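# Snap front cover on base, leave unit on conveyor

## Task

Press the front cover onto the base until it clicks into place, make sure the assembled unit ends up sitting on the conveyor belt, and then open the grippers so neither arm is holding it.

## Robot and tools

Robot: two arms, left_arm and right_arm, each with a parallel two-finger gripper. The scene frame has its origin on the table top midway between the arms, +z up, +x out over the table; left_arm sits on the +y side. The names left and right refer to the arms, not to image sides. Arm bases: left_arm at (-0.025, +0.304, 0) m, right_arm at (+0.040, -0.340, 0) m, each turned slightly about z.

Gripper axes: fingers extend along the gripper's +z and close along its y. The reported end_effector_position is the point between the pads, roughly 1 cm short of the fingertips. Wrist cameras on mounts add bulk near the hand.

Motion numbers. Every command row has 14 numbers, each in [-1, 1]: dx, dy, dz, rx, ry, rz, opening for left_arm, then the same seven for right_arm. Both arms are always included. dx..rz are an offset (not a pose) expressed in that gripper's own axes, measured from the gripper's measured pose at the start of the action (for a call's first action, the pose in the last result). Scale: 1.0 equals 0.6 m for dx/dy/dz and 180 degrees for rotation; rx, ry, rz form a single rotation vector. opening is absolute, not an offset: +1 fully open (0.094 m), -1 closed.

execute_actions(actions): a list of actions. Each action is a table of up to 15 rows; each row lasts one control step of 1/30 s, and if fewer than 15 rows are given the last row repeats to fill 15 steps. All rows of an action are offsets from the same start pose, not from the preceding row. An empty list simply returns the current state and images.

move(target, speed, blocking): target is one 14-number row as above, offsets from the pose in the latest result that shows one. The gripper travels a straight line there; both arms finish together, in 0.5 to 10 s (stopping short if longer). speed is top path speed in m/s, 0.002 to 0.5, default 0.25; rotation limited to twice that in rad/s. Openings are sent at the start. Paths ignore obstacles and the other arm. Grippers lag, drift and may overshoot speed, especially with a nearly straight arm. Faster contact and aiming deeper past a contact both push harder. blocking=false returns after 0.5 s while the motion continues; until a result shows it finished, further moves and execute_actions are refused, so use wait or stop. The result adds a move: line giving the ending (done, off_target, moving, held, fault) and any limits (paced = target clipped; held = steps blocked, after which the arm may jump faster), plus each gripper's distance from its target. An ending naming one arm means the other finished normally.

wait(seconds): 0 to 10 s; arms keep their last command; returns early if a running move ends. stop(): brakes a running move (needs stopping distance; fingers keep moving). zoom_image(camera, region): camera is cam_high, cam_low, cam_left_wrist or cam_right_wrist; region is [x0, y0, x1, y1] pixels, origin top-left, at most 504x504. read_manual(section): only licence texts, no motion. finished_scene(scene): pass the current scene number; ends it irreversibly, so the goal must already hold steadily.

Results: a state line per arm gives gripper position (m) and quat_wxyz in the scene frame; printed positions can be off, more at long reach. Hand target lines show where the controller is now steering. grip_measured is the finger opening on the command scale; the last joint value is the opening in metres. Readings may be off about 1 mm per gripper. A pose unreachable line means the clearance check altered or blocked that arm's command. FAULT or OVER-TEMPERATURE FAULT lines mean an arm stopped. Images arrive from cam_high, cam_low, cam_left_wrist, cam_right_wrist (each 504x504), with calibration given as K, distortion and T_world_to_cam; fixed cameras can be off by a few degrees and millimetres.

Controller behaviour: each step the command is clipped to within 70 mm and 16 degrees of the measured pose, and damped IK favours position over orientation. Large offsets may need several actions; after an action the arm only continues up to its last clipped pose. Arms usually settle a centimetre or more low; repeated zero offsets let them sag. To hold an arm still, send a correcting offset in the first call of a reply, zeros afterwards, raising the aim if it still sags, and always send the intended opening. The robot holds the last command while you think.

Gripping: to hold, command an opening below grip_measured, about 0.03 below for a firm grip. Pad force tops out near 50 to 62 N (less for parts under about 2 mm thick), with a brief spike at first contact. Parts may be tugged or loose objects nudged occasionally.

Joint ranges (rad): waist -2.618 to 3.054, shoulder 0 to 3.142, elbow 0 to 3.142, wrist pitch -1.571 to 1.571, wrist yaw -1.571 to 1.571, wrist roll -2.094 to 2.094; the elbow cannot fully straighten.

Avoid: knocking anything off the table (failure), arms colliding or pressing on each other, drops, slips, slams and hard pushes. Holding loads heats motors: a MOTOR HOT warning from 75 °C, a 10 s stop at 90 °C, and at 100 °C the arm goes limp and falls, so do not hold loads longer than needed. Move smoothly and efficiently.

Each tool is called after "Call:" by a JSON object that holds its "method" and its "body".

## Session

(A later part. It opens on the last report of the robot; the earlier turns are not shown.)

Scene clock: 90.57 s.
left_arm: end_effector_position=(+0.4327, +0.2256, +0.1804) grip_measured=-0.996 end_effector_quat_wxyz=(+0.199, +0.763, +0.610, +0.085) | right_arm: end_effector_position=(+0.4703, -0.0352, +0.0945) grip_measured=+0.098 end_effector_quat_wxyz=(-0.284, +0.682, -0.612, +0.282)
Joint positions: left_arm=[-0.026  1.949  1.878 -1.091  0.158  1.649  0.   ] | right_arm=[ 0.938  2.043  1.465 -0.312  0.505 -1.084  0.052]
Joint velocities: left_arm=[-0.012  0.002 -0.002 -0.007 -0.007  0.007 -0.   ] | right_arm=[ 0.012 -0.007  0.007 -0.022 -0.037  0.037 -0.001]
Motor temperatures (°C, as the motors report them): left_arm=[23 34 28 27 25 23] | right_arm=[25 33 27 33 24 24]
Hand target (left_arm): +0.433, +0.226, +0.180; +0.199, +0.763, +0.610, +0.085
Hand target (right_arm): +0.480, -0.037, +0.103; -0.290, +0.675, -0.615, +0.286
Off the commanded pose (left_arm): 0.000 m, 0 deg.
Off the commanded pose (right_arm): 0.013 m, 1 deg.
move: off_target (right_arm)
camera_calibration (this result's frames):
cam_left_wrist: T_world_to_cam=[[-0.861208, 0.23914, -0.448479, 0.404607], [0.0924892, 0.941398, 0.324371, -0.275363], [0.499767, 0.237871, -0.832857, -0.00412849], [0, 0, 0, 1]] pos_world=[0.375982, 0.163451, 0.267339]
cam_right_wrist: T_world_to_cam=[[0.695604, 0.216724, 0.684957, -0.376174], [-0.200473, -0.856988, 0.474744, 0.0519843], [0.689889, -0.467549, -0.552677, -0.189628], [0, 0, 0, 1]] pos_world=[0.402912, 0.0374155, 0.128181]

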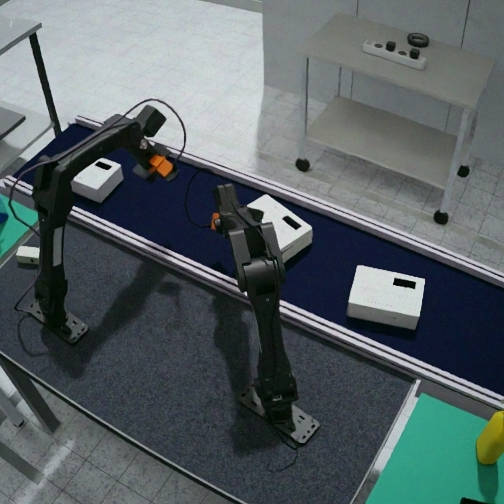

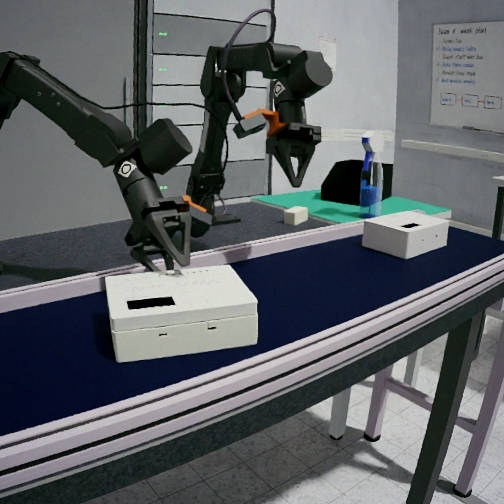

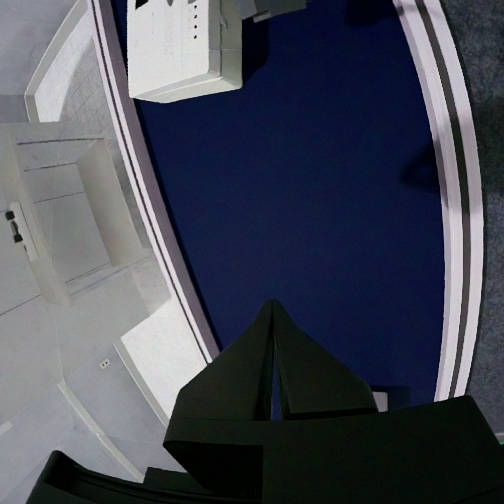

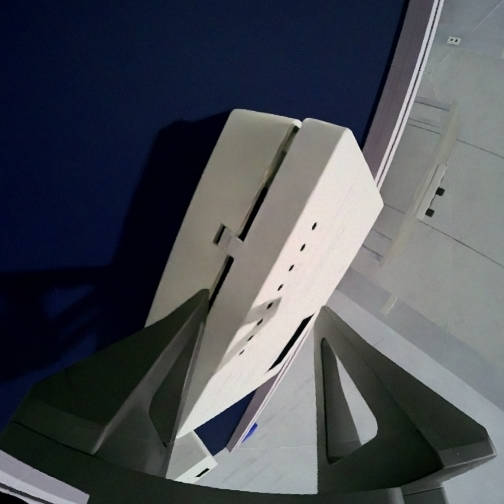

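Call:
{"method": "move", "body": {"target": [0,0,0,0,0,0,-1, 0,-0.045,-0.005,0,0,0,0.1], "speed": 0.03}}

Call:
{"method": "move", "body": {"target": [0,0,0,0,0,0,-1, 0,0.012,0.013,0,0,0,0.1], "speed": 0.03}}

Call:
{"method": "move", "body": {"target": [0,0,0,0,0,0,-1, 0,0.02,-0.06,0,0,0,0.1], "speed": 0.04}}

Scene clock: 91.97 s.
left_arm: end_effector_position=(+0.4327, +0.2256, +0.1804) grip_measured=-0.996 end_effector_quat_wxyz=(+0.199, +0.763, +0.610, +0.085) | right_arm: end_effector_position=(+0.4768, -0.0310, +0.1087) grip_measured=+0.098 end_effector_quat_wxyz=(-0.279, +0.689, -0.608, +0.279)
Joint positions: left_arm=[-0.026  1.949  1.878 -1.091  0.158  1.649  0.   ] | right_arm=[ 0.931  2.056  1.552 -0.392  0.491 -1.099  0.052]
Joint velocities: left_arm=[ 0.007 -0.017 -0.012 -0.022 -0.007  0.022 -0.   ] | right_arm=[ 0.002  0.002 -0.007 -0.022 -0.022 -0.007  0.001]
Motor temperatures (°C, as the motors report them): left_arm=[23 34 28 27 25 23] | right_arm=[25 33 27 33 24 24]
Hand target (left_arm): +0.433, +0.226, +0.180; +0.199, +0.763, +0.610, +0.085
Hand target (right_arm): +0.486, -0.034, +0.116; -0.284, +0.682, -0.612, +0.282
Off the commanded pose (left_arm): 0.000 m, 0 deg.
Off the commanded pose (right_arm): 0.012 m, 1 deg.
move: off_target (right_arm)
camera_calibration (this result's frames):
cam_left_wrist: T_world_to_cam=[[-0.861208, 0.23914, -0.448479, 0.404607], [0.0924892, 0.941398, 0.324371, -0.275363], [0.499767, 0.237871, -0.832857, -0.00412849], [0, 0, 0, 1]] pos_world=[0.375982, 0.163451, 0.267339]
cam_right_wrist: T_world_to_cam=[[0.700834, 0.230435, 0.675079, -0.392321], [-0.184576, -0.855571, 0.483663, 0.0416468], [0.689031, -0.463571, -0.55708, -0.183347], [0, 0, 0, 1]] pos_world=[0.408971, 0.0410419, 0.142565]

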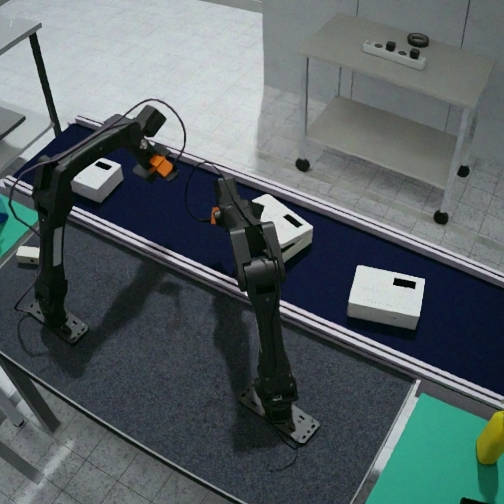

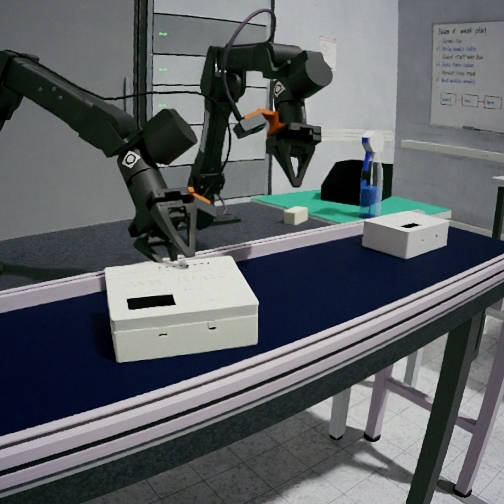

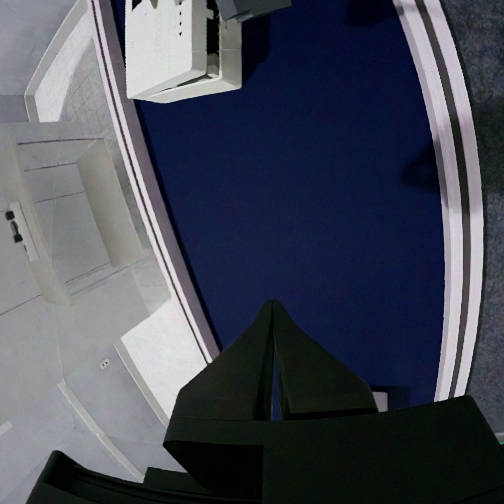

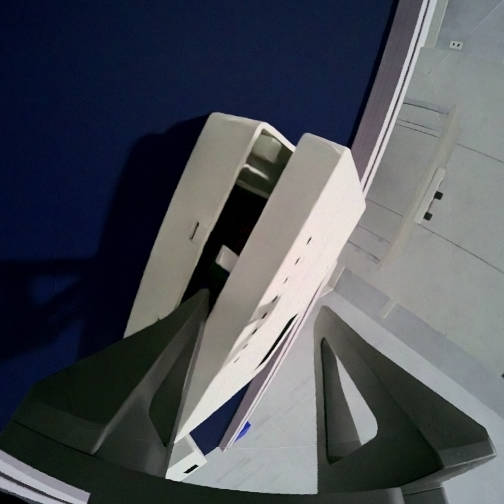

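Scene clock: 92.73 s.
left_arm: end_effector_position=(+0.4327, +0.2256, +0.1804) grip_measured=-0.996 end_effector_quat_wxyz=(+0.199, +0.763, +0.610, +0.085) | right_arm: end_effector_position=(+0.4762, -0.0314, +0.1057) grip_measured=+0.098 end_effector_quat_wxyz=(-0.280, +0.689, -0.608, +0.278)
Joint positions: left_arm=[-0.026  1.949  1.878 -1.091  0.158  1.649  0.   ] | right_arm=[ 0.931  2.056  1.54  -0.379  0.49  -1.099  0.052]
Joint velocities: left_arm=[-0.012  0.002  0.012 -0.007  0.022  0.007 -0.001] | right_arm=[-0.027 -0.002 -0.012  0.007 -0.007  0.022 -0.   ]
Motor temperatures (°C, as the motors report them): left_arm=[23 34 28 27 25 23] | right_arm=[25 33 27 34 24 24]
Hand target (left_arm): +0.433, +0.226, +0.180; +0.199, +0.763, +0.610, +0.085
Hand target (right_arm): +0.477, -0.031, +0.098; -0.279, +0.689, -0.608, +0.279
Off the commanded pose (left_arm): 0.000 m, 0 deg.
Off the commanded pose (right_arm): 0.008 m, 0 deg.
move: done
camera_calibration (this result's frames):
cam_left_wrist: T_world_to_cam=[[-0.861208, 0.23914, -0.448479, 0.404607], [0.0924892, 0.941398, 0.324371, -0.275363], [0.499767, 0.237871, -0.832857, -0.00412849], [0, 0, 0, 1]] pos_world=[0.375982, 0.163451, 0.267339]
cam_right_wrist: T_world_to_cam=[[0.70082, 0.230301, 0.675139, -0.389812], [-0.184099, -0.855994, 0.483096, 0.042438], [0.689173, -0.462856, -0.557499, -0.18478], [0, 0, 0, 1]] pos_world=[0.408346, 0.0405746, 0.139661]

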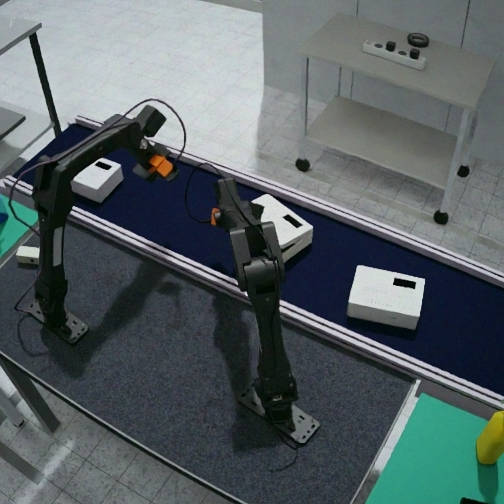

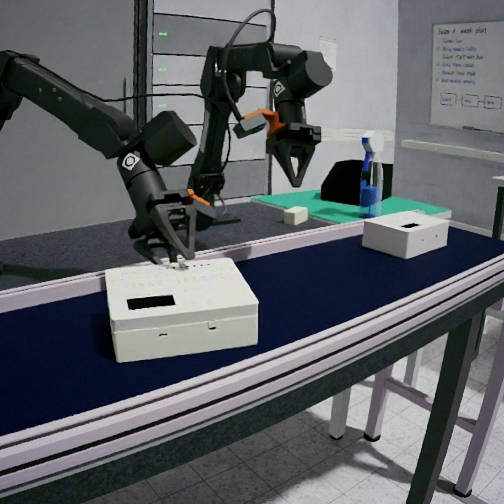

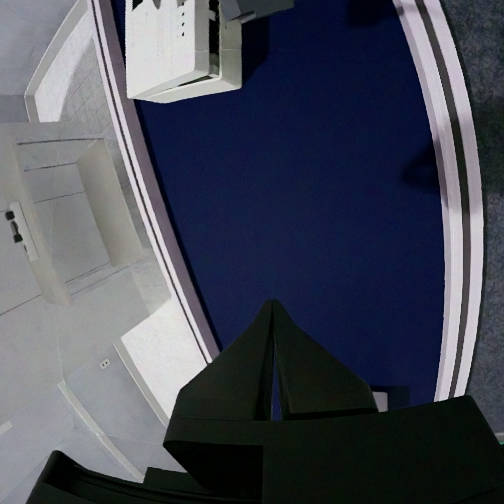

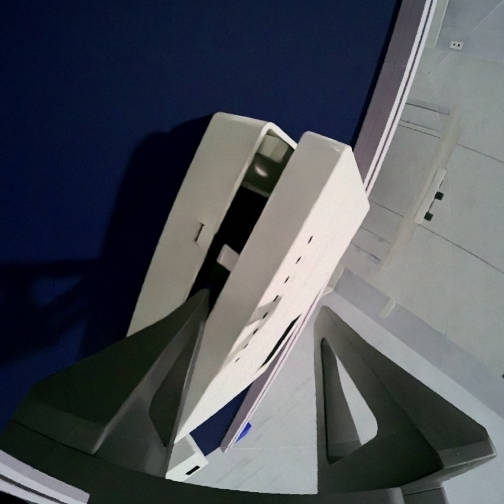

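Scene clock: 93.97 s.
left_arm: end_effector_position=(+0.4327, +0.2256, +0.1804) grip_measured=-0.996 end_effector_quat_wxyz=(+0.199, +0.763, +0.610, +0.085) | right_arm: end_effector_position=(+0.4491, -0.0319, +0.1167) grip_measured=+0.098 end_effector_quat_wxyz=(-0.280, +0.693, -0.605, +0.275)
Joint positions: left_arm=[-0.026  1.949  1.878 -1.091  0.158  1.649  0.   ] | right_arm=[ 0.972  1.974  1.47  -0.409  0.508 -1.068  0.052]
Joint velocities: left_arm=[ 0.007 -0.017 -0.002  0.051  0.022  0.022 -0.   ] | right_arm=[-0.002 -0.012  0.007 -0.081 -0.007  0.007 -0.001]
Motor temperatures (°C, as the motors report them): left_arm=[23 34 28 27 25 23] | right_arm=[25 33 27 34 24 24]
Hand target (left_arm): +0.433, +0.226, +0.180; +0.199, +0.763, +0.610, +0.085
Hand target (right_arm): +0.442, -0.034, +0.122; -0.280, +0.689, -0.608, +0.278
Off the commanded pose (left_arm): 0.000 m, 0 deg.
Off the commanded pose (right_arm): 0.009 m, 1 deg.
move: done
camera_calibration (this result's frames):
cam_left_wrist: T_world_to_cam=[[-0.861208, 0.23914, -0.448479, 0.404607], [0.0924892, 0.941398, 0.324371, -0.275363], [0.499767, 0.237871, -0.832857, -0.00412849], [0, 0, 0, 1]] pos_world=[0.375982, 0.163451, 0.267339]
cam_right_wrist: T_world_to_cam=[[0.701275, 0.237474, 0.672175, -0.377798], [-0.173229, -0.857861, 0.483804, 0.0267473], [0.691523, -0.45572, -0.560459, -0.160664], [0, 0, 0, 1]] pos_world=[0.380676, 0.0394449, 0.15096]

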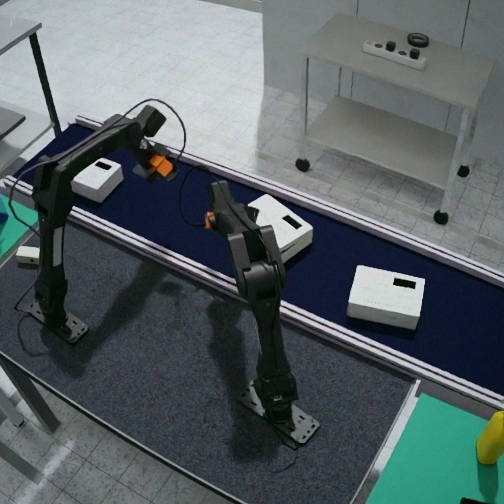

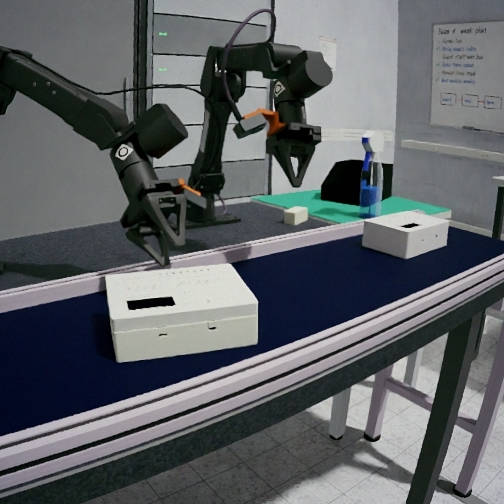

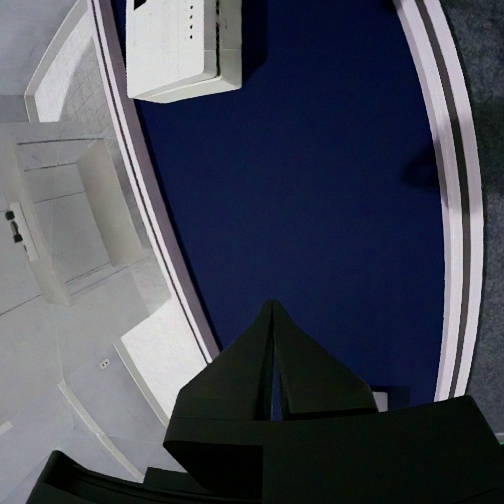

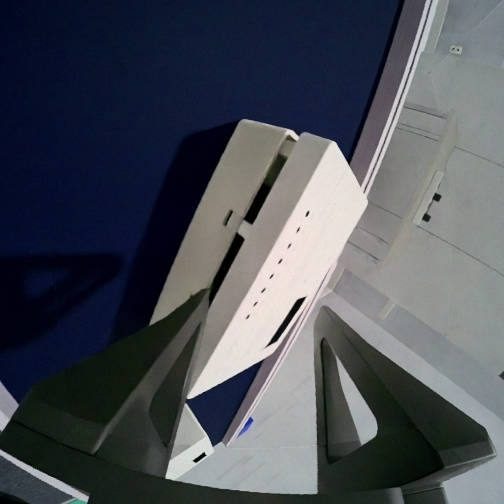

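Call:
{"method": "move", "body": {"target": [0,0,0,0,0,0,-1, 0.02,-0.058,0.026,-0.25,0,0,-1], "speed": 0.15}}

Scene clock: 97.10 s.
left_arm: end_effector_position=(+0.4327, +0.2256, +0.1804) grip_measured=-0.996 end_effector_quat_wxyz=(+0.199, +0.763, +0.610, +0.085) | right_arm: end_effector_position=(+0.4829, -0.0404, +0.1258) grip_measured=-0.986 end_effector_quat_wxyz=(-0.114, +0.746, -0.653, +0.065)
Joint positions: left_arm=[-0.026  1.949  1.878 -1.091  0.158  1.649  0.   ] | right_arm=[ 0.776  2.616  2.848 -1.551  0.072 -1.095  0.001]
Joint velocities: left_arm=[-0.002 -0.002  0.002 -0.007 -0.037 -0.051 -0.   ] | right_arm=[-0.017 -0.017  0.002  0.037 -0.081 -0.037 -0.   ]
Motor temperatures (°C, as the motors report them): left_arm=[23 34 28 27 25 22] | right_arm=[25 33 27 33 24 24]
Hand target (left_arm): +0.433, +0.226, +0.180; +0.199, +0.763, +0.610, +0.085
Hand target (right_arm): +0.484, -0.041, +0.129; -0.121, +0.746, -0.653, +0.056
Off the commanded pose (left_arm): 0.000 m, 0 deg.
Off the commanded pose (right_arm): 0.006 m, 15 deg.
elbow stopped short (right arm): the move would have taken joint 3 (elbow) straighter than the controller allows; a more bent joint 3 avoids this.
move: off_target (right_arm)
camera_calibration (this result's frames):
cam_left_wrist: T_world_to_cam=[[-0.861208, 0.23914, -0.448479, 0.404607], [0.0924892, 0.941398, 0.324371, -0.275363], [0.499767, 0.237871, -0.832857, -0.00412849], [0, 0, 0, 1]] pos_world=[0.375982, 0.163451, 0.267339]
cam_right_wrist: T_world_to_cam=[[0.946382, 0.247963, 0.207064, -0.464964], [0.123124, -0.869445, 0.478442, -0.121998], [0.298667, -0.427294, -0.853357, 0.0449028], [0, 0, 0, 1]] pos_world=[0.441643, 0.0284103, 0.192964]

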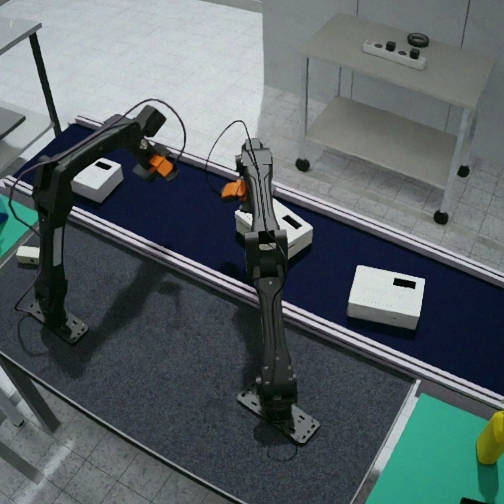

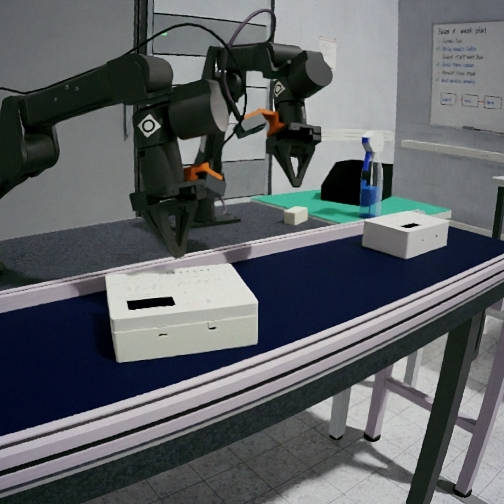

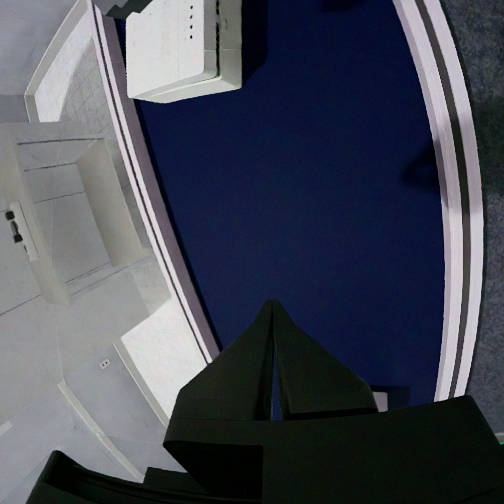

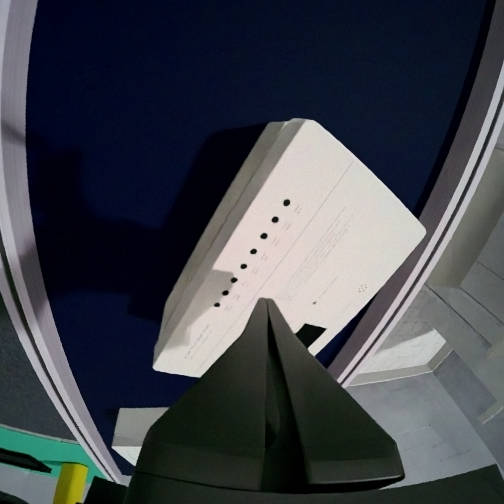

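Call:
{"method": "move", "body": {"target": [0,0,0,0,0,0,-1, 0.006,0.032,0.12,0,0,0,-1], "speed": 0.04}}

Scene clock: 99.43 s.
left_arm: end_effector_position=(+0.4327, +0.2256, +0.1804) grip_measured=-0.996 end_effector_quat_wxyz=(+0.199, +0.763, +0.610, +0.085) | right_arm: end_effector_position=(+0.5029, -0.0320, +0.0980) grip_measured=-0.987 end_effector_quat_wxyz=(-0.174, +0.734, -0.650, +0.092)
Joint positions: left_arm=[-0.026  1.949  1.878 -1.091  0.158  1.649  0.   ] | right_arm=[ 0.776  2.388  2.26  -1.059  0.099 -1.095  0.001]
Joint velocities: left_arm=[-0.007 -0.007 -0.022 -0.022  0.037 -0.066 -0.   ] | right_arm=[-0.002 -0.012 -0.002 -0.022  0.007  0.022  0.001]
Motor temperatures (°C, as the motors report them): left_arm=[23 34 28 27 25 22] | right_arm=[25 34 27 33 24 24]
Hand target (left_arm): +0.433, +0.226, +0.180; +0.199, +0.763, +0.610, +0.085
Hand target (right_arm): +0.482, -0.040, +0.054; -0.113, +0.745, -0.654, +0.065
Off the commanded pose (left_arm): 0.000 m, 0 deg.
Off the commanded pose (right_arm): 0.052 m, 8 deg.
move: off_target (right_arm)
camera_calibration (this result's frames):
cam_left_wrist: T_world_to_cam=[[-0.861208, 0.23914, -0.448479, 0.404607], [0.0924892, 0.941398, 0.324371, -0.275363], [0.499767, 0.237871, -0.832857, -0.00412849], [0, 0, 0, 1]] pos_world=[0.375982, 0.163451, 0.267339]
cam_right_wrist: T_world_to_cam=[[0.915107, 0.225438, 0.3343, -0.477718], [0.05974, -0.89575, 0.440525, -0.0691208], [0.39876, -0.383157, -0.833175, -0.0320959], [0, 0, 0, 1]] pos_world=[0.454091, 0.0334829, 0.163409]

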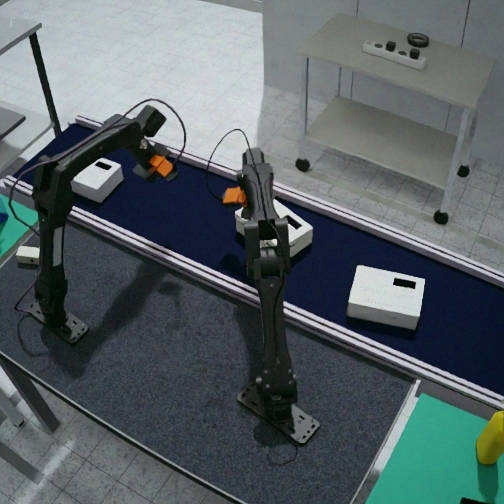

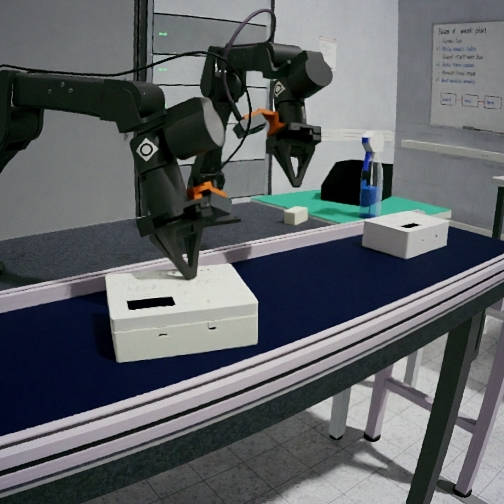

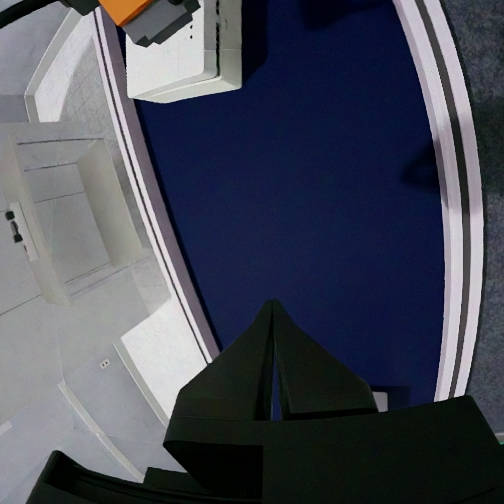

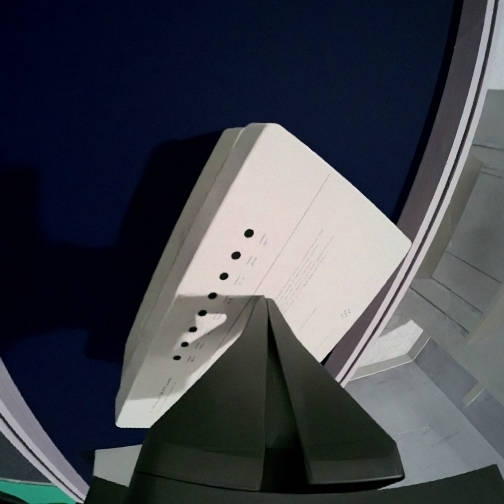

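Call:
{"method": "move", "body": {"target": [0,0,0,0,0,0,-1, -0.016,0.065,-0.073,-0.08,0,0,-1], "speed": 0.08}}

Call:
{"method": "move", "body": {"target": [0,0,0,0,0,0,-1, 0,0.01,0.05,0,0,0,-1], "speed": 0.06}}

Scene clock: 101.83 s.
left_arm: end_effector_position=(+0.4327, +0.2256, +0.1804) grip_measured=-0.996 end_effector_quat_wxyz=(+0.199, +0.763, +0.610, +0.085) | right_arm: end_effector_position=(+0.4550, -0.0401, +0.1220) grip_measured=-0.987 end_effector_quat_wxyz=(-0.083, +0.751, -0.655, +0.022)
Joint positions: left_arm=[-0.026  1.949  1.878 -1.091  0.158  1.649  0.   ] | right_arm=[ 0.784  2.536  2.695 -1.557  0.004 -1.081  0.001]
Joint velocities: left_arm=[ 0.007 -0.017 -0.012 -0.007  0.007  0.022 -0.001] | right_arm=[ 0.022 -0.002 -0.022  0.037 -0.051 -0.022  0.   ]
Motor temperatures (°C, as the motors report them): left_arm=[23 33 28 27 25 22] | right_arm=[25 34 27 33 24 24]
Hand target (left_arm): +0.433, +0.226, +0.180; +0.199, +0.763, +0.610, +0.085
Hand target (right_arm): +0.449, -0.033, +0.125; -0.087, +0.751, -0.654, +0.011
Off the commanded pose (left_arm): 0.000 m, 0 deg.
Off the commanded pose (right_arm): 0.010 m, 1 deg.
joint sent to its limit (right arm) — the command would take joint 4 (wrist pitch) past its lower limit, so that joint was sent only as far as its limit.
move: done
camera_calibration (this result's frames):
cam_left_wrist: T_world_to_cam=[[-0.861208, 0.23914, -0.448479, 0.404607], [0.0924892, 0.941398, 0.324371, -0.275363], [0.499767, 0.237871, -0.832857, -0.00412849], [0, 0, 0, 1]] pos_world=[0.375982, 0.163451, 0.267339]
cam_right_wrist: T_world_to_cam=[[0.960642, 0.255204, 0.109713, -0.432121], [0.180065, -0.872815, 0.45362, -0.139492], [0.211525, -0.416011, -0.884416, 0.0939618], [0, 0, 0, 1]] pos_world=[0.420356, 0.0276179, 0.193787]

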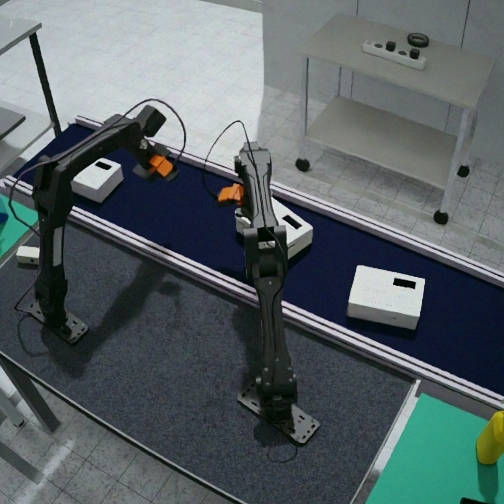

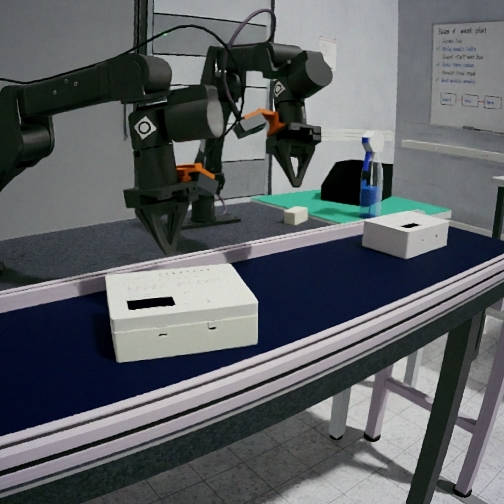

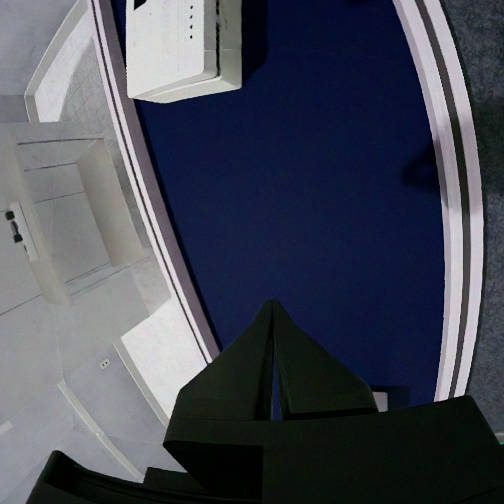

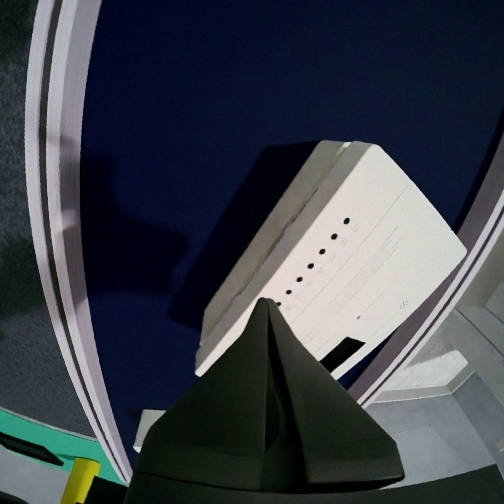

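Scene clock: 102.83 s.
left_arm: end_effector_position=(+0.4327, +0.2256, +0.1804) grip_measured=-0.996 end_effector_quat_wxyz=(+0.199, +0.763, +0.610, +0.085) | right_arm: end_effector_position=(+0.4516, -0.0426, +0.0823) grip_measured=-0.987 end_effector_quat_wxyz=(-0.065, +0.752, -0.656, +0.017)
Joint positions: left_arm=[-0.026  1.949  1.878 -1.091  0.158  1.649  0.   ] | right_arm=[ 0.784  2.472  2.415 -1.38   0.004 -1.081  0.001]
Joint velocities: left_arm=[-0.022 -0.002  0.027 -0.007 -0.066 -0.007  0.   ] | right_arm=[ 0.012 -0.012 -0.007  0.007 -0.022  0.022  0.   ]
Motor temperatures (°C, as the motors report them): left_arm=[23 33 28 27 25 22] | right_arm=[25 34 27 33 24 24]
Hand target (left_arm): +0.433, +0.226, +0.180; +0.199, +0.763, +0.610, +0.085
Hand target (right_arm): +0.453, -0.038, +0.092; -0.083, +0.751, -0.655, +0.021
Off the commanded pose (left_arm): 0.000 m, 0 deg.
Off the commanded pose (right_arm): 0.010 m, 2 deg.
move: done
camera_calibration (this result's frames):
cam_left_wrist: T_world_to_cam=[[-0.861208, 0.23914, -0.448479, 0.404607], [0.0924892, 0.941398, 0.324371, -0.275363], [0.499767, 0.237871, -0.832857, -0.00412849], [0, 0, 0, 1]] pos_world=[0.375982, 0.163451, 0.267339]
cam_right_wrist: T_world_to_cam=[[0.963533, 0.257292, 0.0735238, -0.422121], [0.194593, -0.86232, 0.46748, -0.130268], [0.18368, -0.436125, -0.880941, 0.0699853], [0, 0, 0, 1]] pos_world=[0.419222, 0.0267984, 0.153586]

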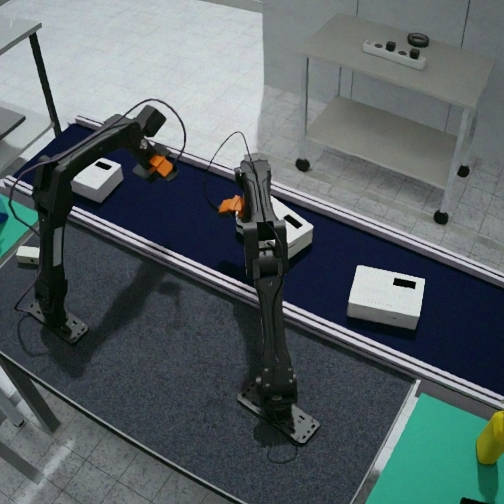

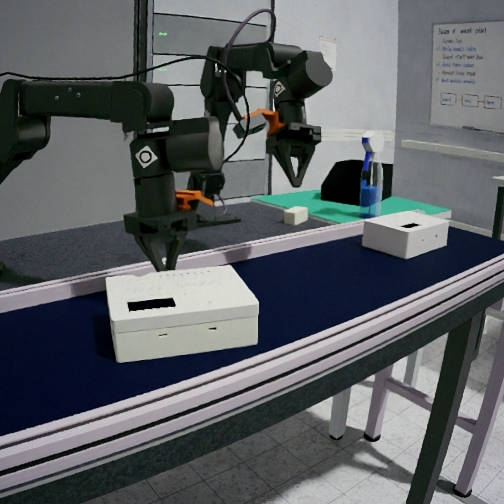

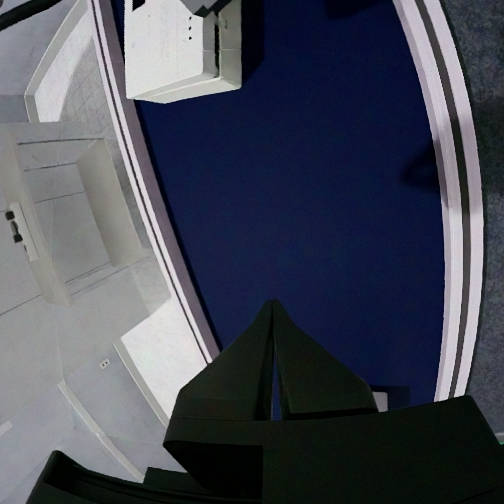

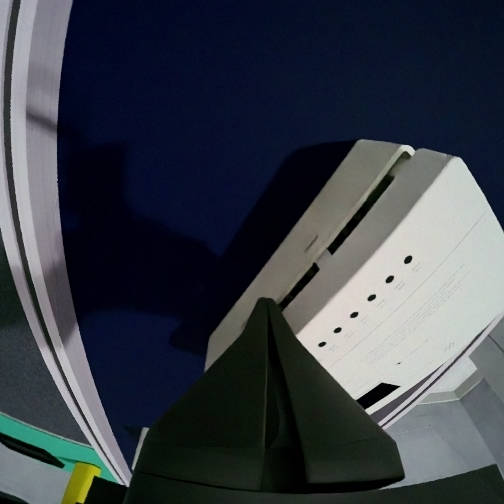

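Call:
{"method": "move", "body": {"target": [0,0,0,0,0,0,-1, 0,-0.01,-0.06,0,0,0,-1], "speed": 0.08}}

Call:
{"method": "move", "body": {"target": [0,0,0,0,0,0,-1, 0,-0.025,0,0,0,0,-1], "speed": 0.06}}

Call:
{"method": "move", "body": {"target": [0,0,0,0,0,0,-1, 0,0.02,0.11,0,0,0,-1], "speed": 0.04}}

Scene clock: 104.13 s.
left_arm: end_effector_position=(+0.4327, +0.2256, +0.1804) grip_measured=-0.996 end_effector_quat_wxyz=(+0.199, +0.763, +0.610, +0.085) | right_arm: end_effector_position=(+0.4516, -0.0425, +0.1152) grip_measured=-0.987 end_effector_quat_wxyz=(-0.071, +0.751, -0.656, +0.019)
Joint positions: left_arm=[-0.026  1.949  1.878 -1.091  0.158  1.649  0.   ] | right_arm=[ 0.784  2.535  2.668 -1.557  0.004 -1.081  0.001]
Joint velocities: left_arm=[ 0.002 -0.002 -0.012 -0.037  0.007 -0.051  0.001] | right_arm=[-0.027 -0.012 -0.012 -0.022  0.022 -0.007  0.001]
Motor temperatures (°C, as the motors report them): left_arm=[23 33 28 27 25 22] | right_arm=[25 34 27 33 24 24]
Hand target (left_arm): +0.433, +0.226, +0.180; +0.199, +0.763, +0.610, +0.085
Hand target (right_arm): +0.453, -0.045, +0.118; -0.072, +0.751, -0.656, +0.019
Off the commanded pose (left_arm): 0.000 m, 0 deg.
Off the commanded pose (right_arm): 0.004 m, 1 deg.
joint sent to its limit (right arm) — the command would take joint 4 (wrist pitch) past its lower limit, so that joint was sent only as far as its limit.
move: done
camera_calibration (this result's frames):
cam_left_wrist: T_world_to_cam=[[-0.861208, 0.23914, -0.448479, 0.404607], [0.0924892, 0.941398, 0.324371, -0.275363], [0.499767, 0.237871, -0.832857, -0.00412849], [0, 0, 0, 1]] pos_world=[0.375982, 0.163451, 0.267339]
cam_right_wrist: T_world_to_cam=[[0.962696, 0.256687, 0.0856019, -0.42565], [0.189702, -0.865853, 0.462937, -0.143064], [0.192949, -0.429429, -0.882248, 0.0952688], [0, 0, 0, 1]] pos_world=[0.418529, 0.0262979, 0.186717]

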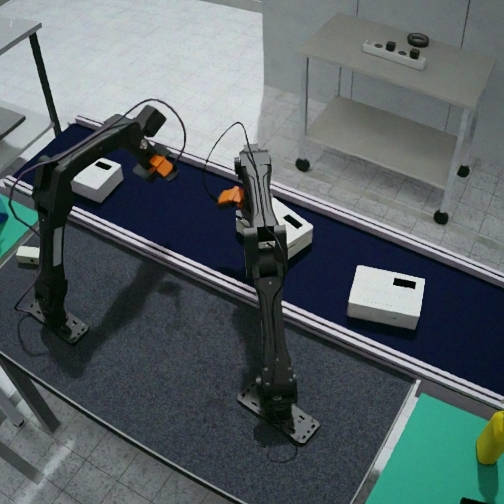

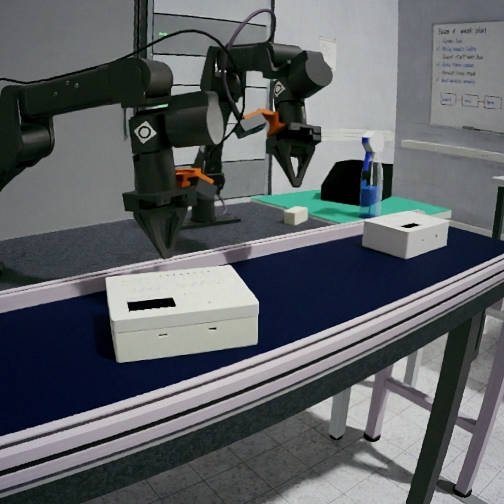

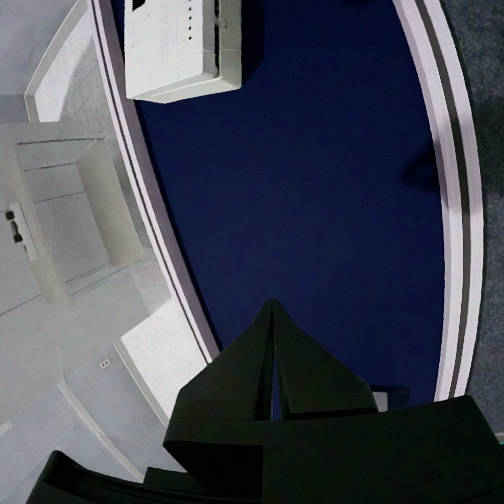

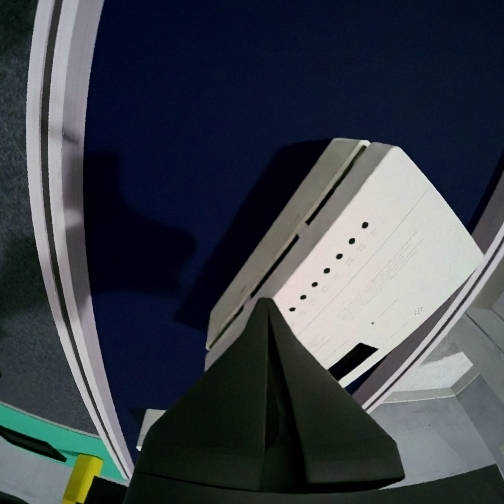

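Scene clock: 104.83 s.
left_arm: end_effector_position=(+0.4327, +0.2256, +0.1804) grip_measured=-0.996 end_effector_quat_wxyz=(+0.199, +0.763, +0.610, +0.085) | right_arm: end_effector_position=(+0.4609, -0.0358, +0.1141) grip_measured=-0.987 end_effector_quat_wxyz=(-0.086, +0.752, -0.653, +0.023)
Joint positions: left_arm=[-0.026  1.949  1.878 -1.091  0.158  1.649  0.   ] | right_arm=[ 0.784  2.583  2.751 -1.56   0.004 -1.086  0.001]
Joint velocities: left_arm=[-0.012  0.007 -0.012 -0.022  0.007  0.022 -0.   ] | right_arm=[-0.002 -0.007  0.007 -0.051 -0.066  0.037 -0.   ]
Motor temperatures (°C, as the motors report them): left_arm=[23 33 28 27 25 22] | right_arm=[25 34 27 33 24 24]
Hand target (left_arm): +0.433, +0.226, +0.180; +0.199, +0.763, +0.610, +0.085
Hand target (right_arm): +0.466, -0.041, +0.117; -0.089, +0.750, -0.655, +0.023
Off the commanded pose (left_arm): 0.000 m, 0 deg.
Off the commanded pose (right_arm): 0.008 m, 2 deg.
joint sent to its limit (right arm) — the command would take joint 4 (wrist pitch) past its lower limit, so that joint was sent only as far as its limit.
move: done
camera_calibration (this result's frames):
cam_left_wrist: T_world_to_cam=[[-0.861208, 0.23914, -0.448479, 0.404607], [0.0924892, 0.941398, 0.324371, -0.275363], [0.499767, 0.237871, -0.832857, -0.00412849], [0, 0, 0, 1]] pos_world=[0.375982, 0.163451, 0.267339]
cam_right_wrist: T_world_to_cam=[[0.958875, 0.259202, 0.115645, -0.437804], [0.181555, -0.873319, 0.452052, -0.133761], [0.218167, -0.412466, -0.884463, 0.0846006], [0, 0, 0, 1]] pos_world=[0.425627, 0.0315584, 0.185923]

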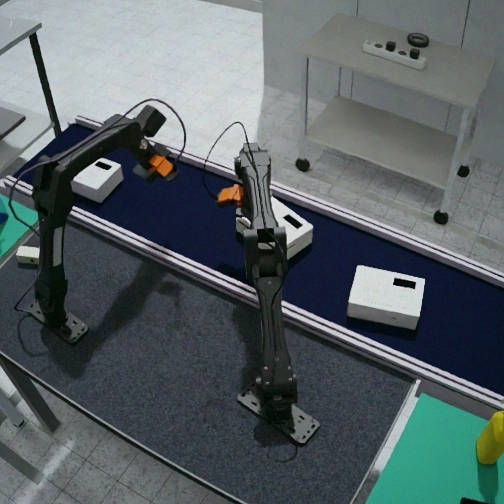

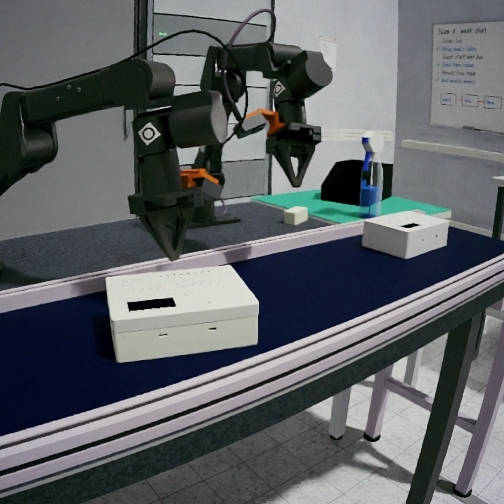

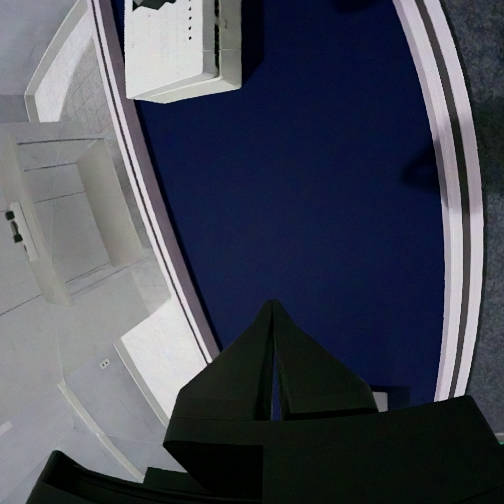

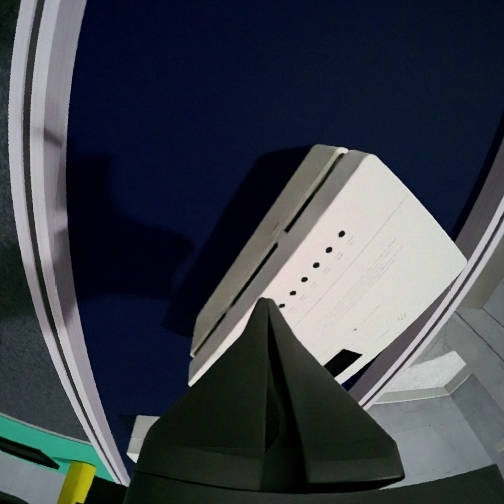

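Scene clock: 106.73 s.
left_arm: end_effector_position=(+0.4327, +0.2256, +0.1804) grip_measured=-0.996 end_effector_quat_wxyz=(+0.199, +0.763, +0.610, +0.085) | right_arm: end_effector_position=(+0.4595, -0.0370, +0.0878) grip_measured=-0.987 end_effector_quat_wxyz=(-0.106, +0.750, -0.653, +0.027)
Joint positions: left_arm=[-0.026  1.949  1.878 -1.091  0.158  1.649  0.   ] | right_arm=[ 0.784  2.394  2.282 -1.24   0.005 -1.084  0.001]
Joint velocities: left_arm=[-0.012 -0.002  0.007  0.051  0.007 -0.007  0.   ] | right_arm=[-0.022 -0.017 -0.017  0.022 -0.007  0.066  0.001]
Motor temperatures (°C, as the motors report them): left_arm=[23 33 28 27 25 22] | right_arm=[25 34 27 33 24 24]
Hand target (left_arm): +0.433, +0.226, +0.180; +0.199, +0.763, +0.610, +0.085
Hand target (right_arm): +0.456, -0.032, +0.049; -0.085, +0.752, -0.653, +0.022
Off the commanded pose (left_arm): 0.000 m, 0 deg.
Off the commanded pose (right_arm): 0.041 m, 2 deg.
move: off_target (right_arm)
camera_calibration (this result's frames):
cam_left_wrist: T_world_to_cam=[[-0.861208, 0.23914, -0.448479, 0.404607], [0.0924892, 0.941398, 0.324371, -0.275363], [0.499767, 0.237871, -0.832857, -0.00412849], [0, 0, 0, 1]] pos_world=[0.375982, 0.163451, 0.267339]
cam_right_wrist: T_world_to_cam=[[0.954956, 0.254124, 0.153233, -0.434843], [0.165102, -0.884068, 0.437224, -0.114176], [0.246577, -0.392231, -0.886203, 0.049024], [0, 0, 0, 1]] pos_world=[0.422019, 0.0287936, 0.159998]

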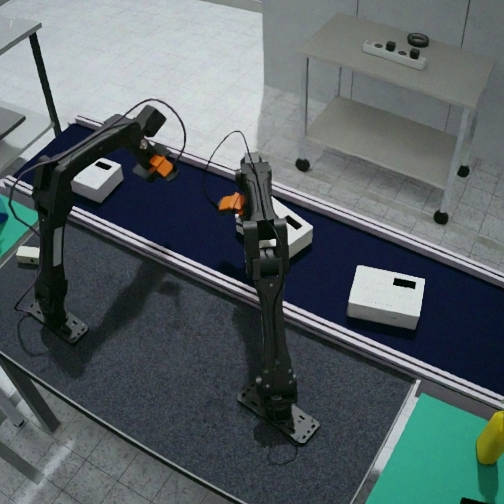

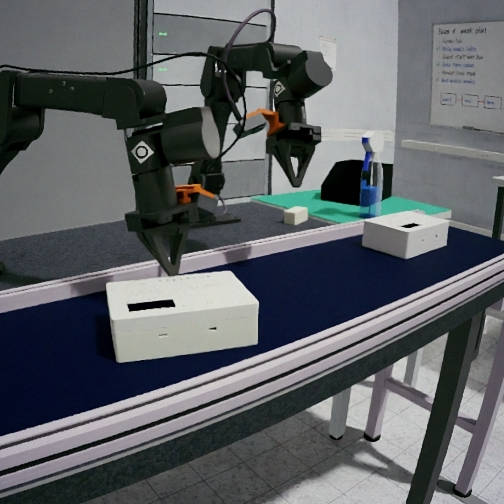

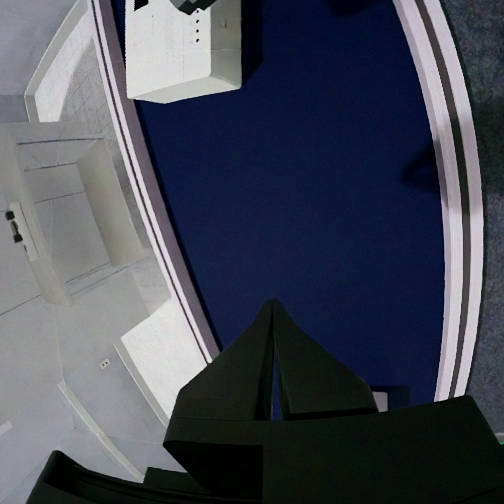

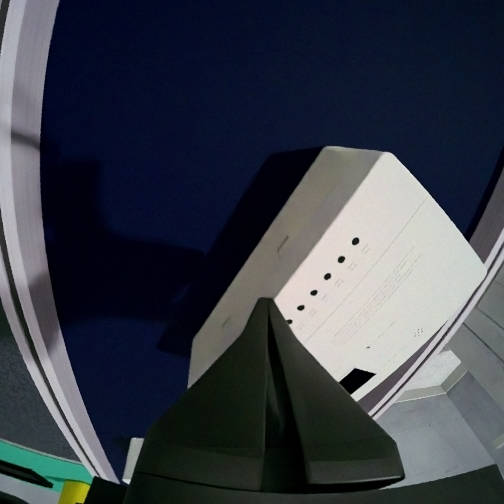

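Snapped. Retract.

Call:
{"method": "move", "body": {"target": [0,0,0,0,0,0,-1, 0,0.1,-0.12,0,0,0,-1], "speed": 0.15}}

Call:
{"method": "finished_scene", "body": {"scene": 2}}

Scene clock: 108.00 s.
left_arm: end_effector_position=(+0.4327, +0.2256, +0.1804) grip_measured=-0.996 end_effector_quat_wxyz=(+0.199, +0.763, +0.610, +0.085) | right_arm: end_effector_position=(+0.3966, -0.0509, +0.1464) grip_measured=-0.987 end_effector_quat_wxyz=(-0.114, +0.750, -0.651, +0.027)
Joint positions: left_arm=[-0.026  1.949  1.878 -1.091  0.158  1.649  0.   ] | right_arm=[ 0.844  2.098  2.022 -1.26   0.015 -1.03   0.001]
Joint velocities: left_arm=[-0.017 -0.002 -0.007 -0.007 -0.037  0.022  0.   ] | right_arm=[0.012 0.002 0.012 0.022 0.066 0.007 0.001]
Motor temperatures (°C, as the motors report them): left_arm=[23 33 28 27 25 22] | right_arm=[25 35 27 33 24 24]
Hand target (left_arm): +0.433, +0.226, +0.180; +0.199, +0.763, +0.610, +0.085
Hand target (right_arm): +0.389, -0.053, +0.147; -0.106, +0.750, -0.653, +0.027
Off the commanded pose (left_arm): 0.000 m, 0 deg.
Off the commanded pose (right_arm): 0.009 m, 1 deg.
move: done
camera_calibration (this result's frames):
cam_left_wrist: T_world_to_cam=[[-0.861208, 0.23914, -0.448479, 0.404607], [0.0924892, 0.941398, 0.324371, -0.275363], [0.499767, 0.237871, -0.832857, -0.00412849], [0, 0, 0, 1]] pos_world=[0.375982, 0.163451, 0.267339]
cam_right_wrist: T_world_to_cam=[[0.952048, 0.256553, 0.166688, -0.380849], [0.164328, -0.888362, 0.428729, -0.140388], [0.258072, -0.380779, -0.887922, 0.107227], [0, 0, 0, 1]] pos_world=[0.357984, 0.0138224, 0.21888]

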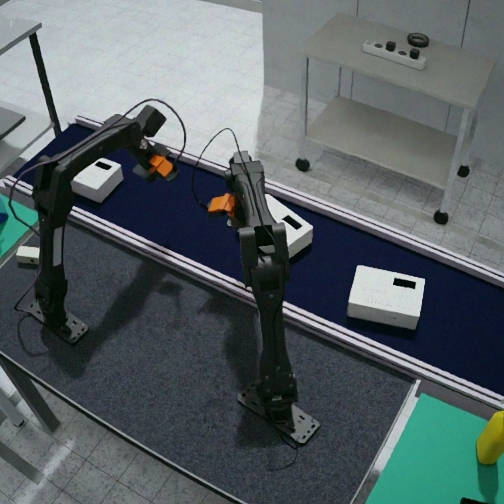

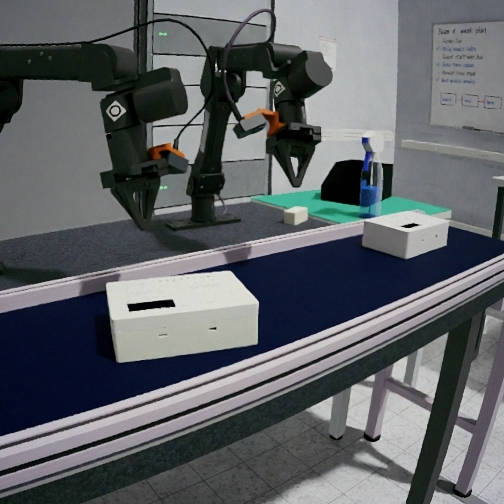

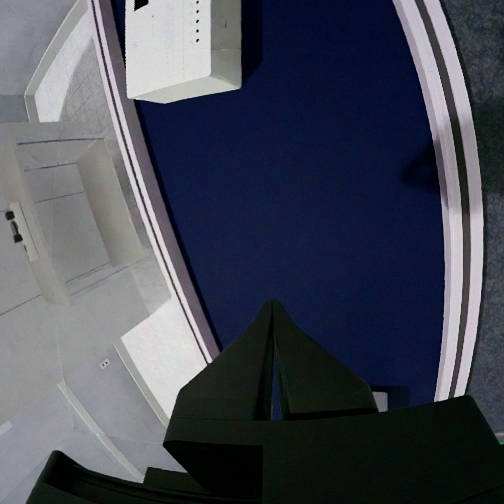

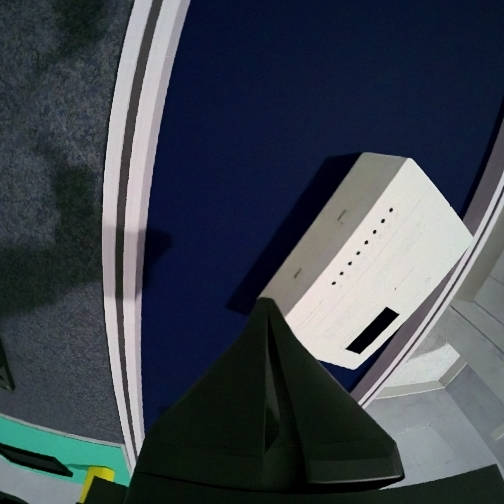

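The scene is finished: the task was done.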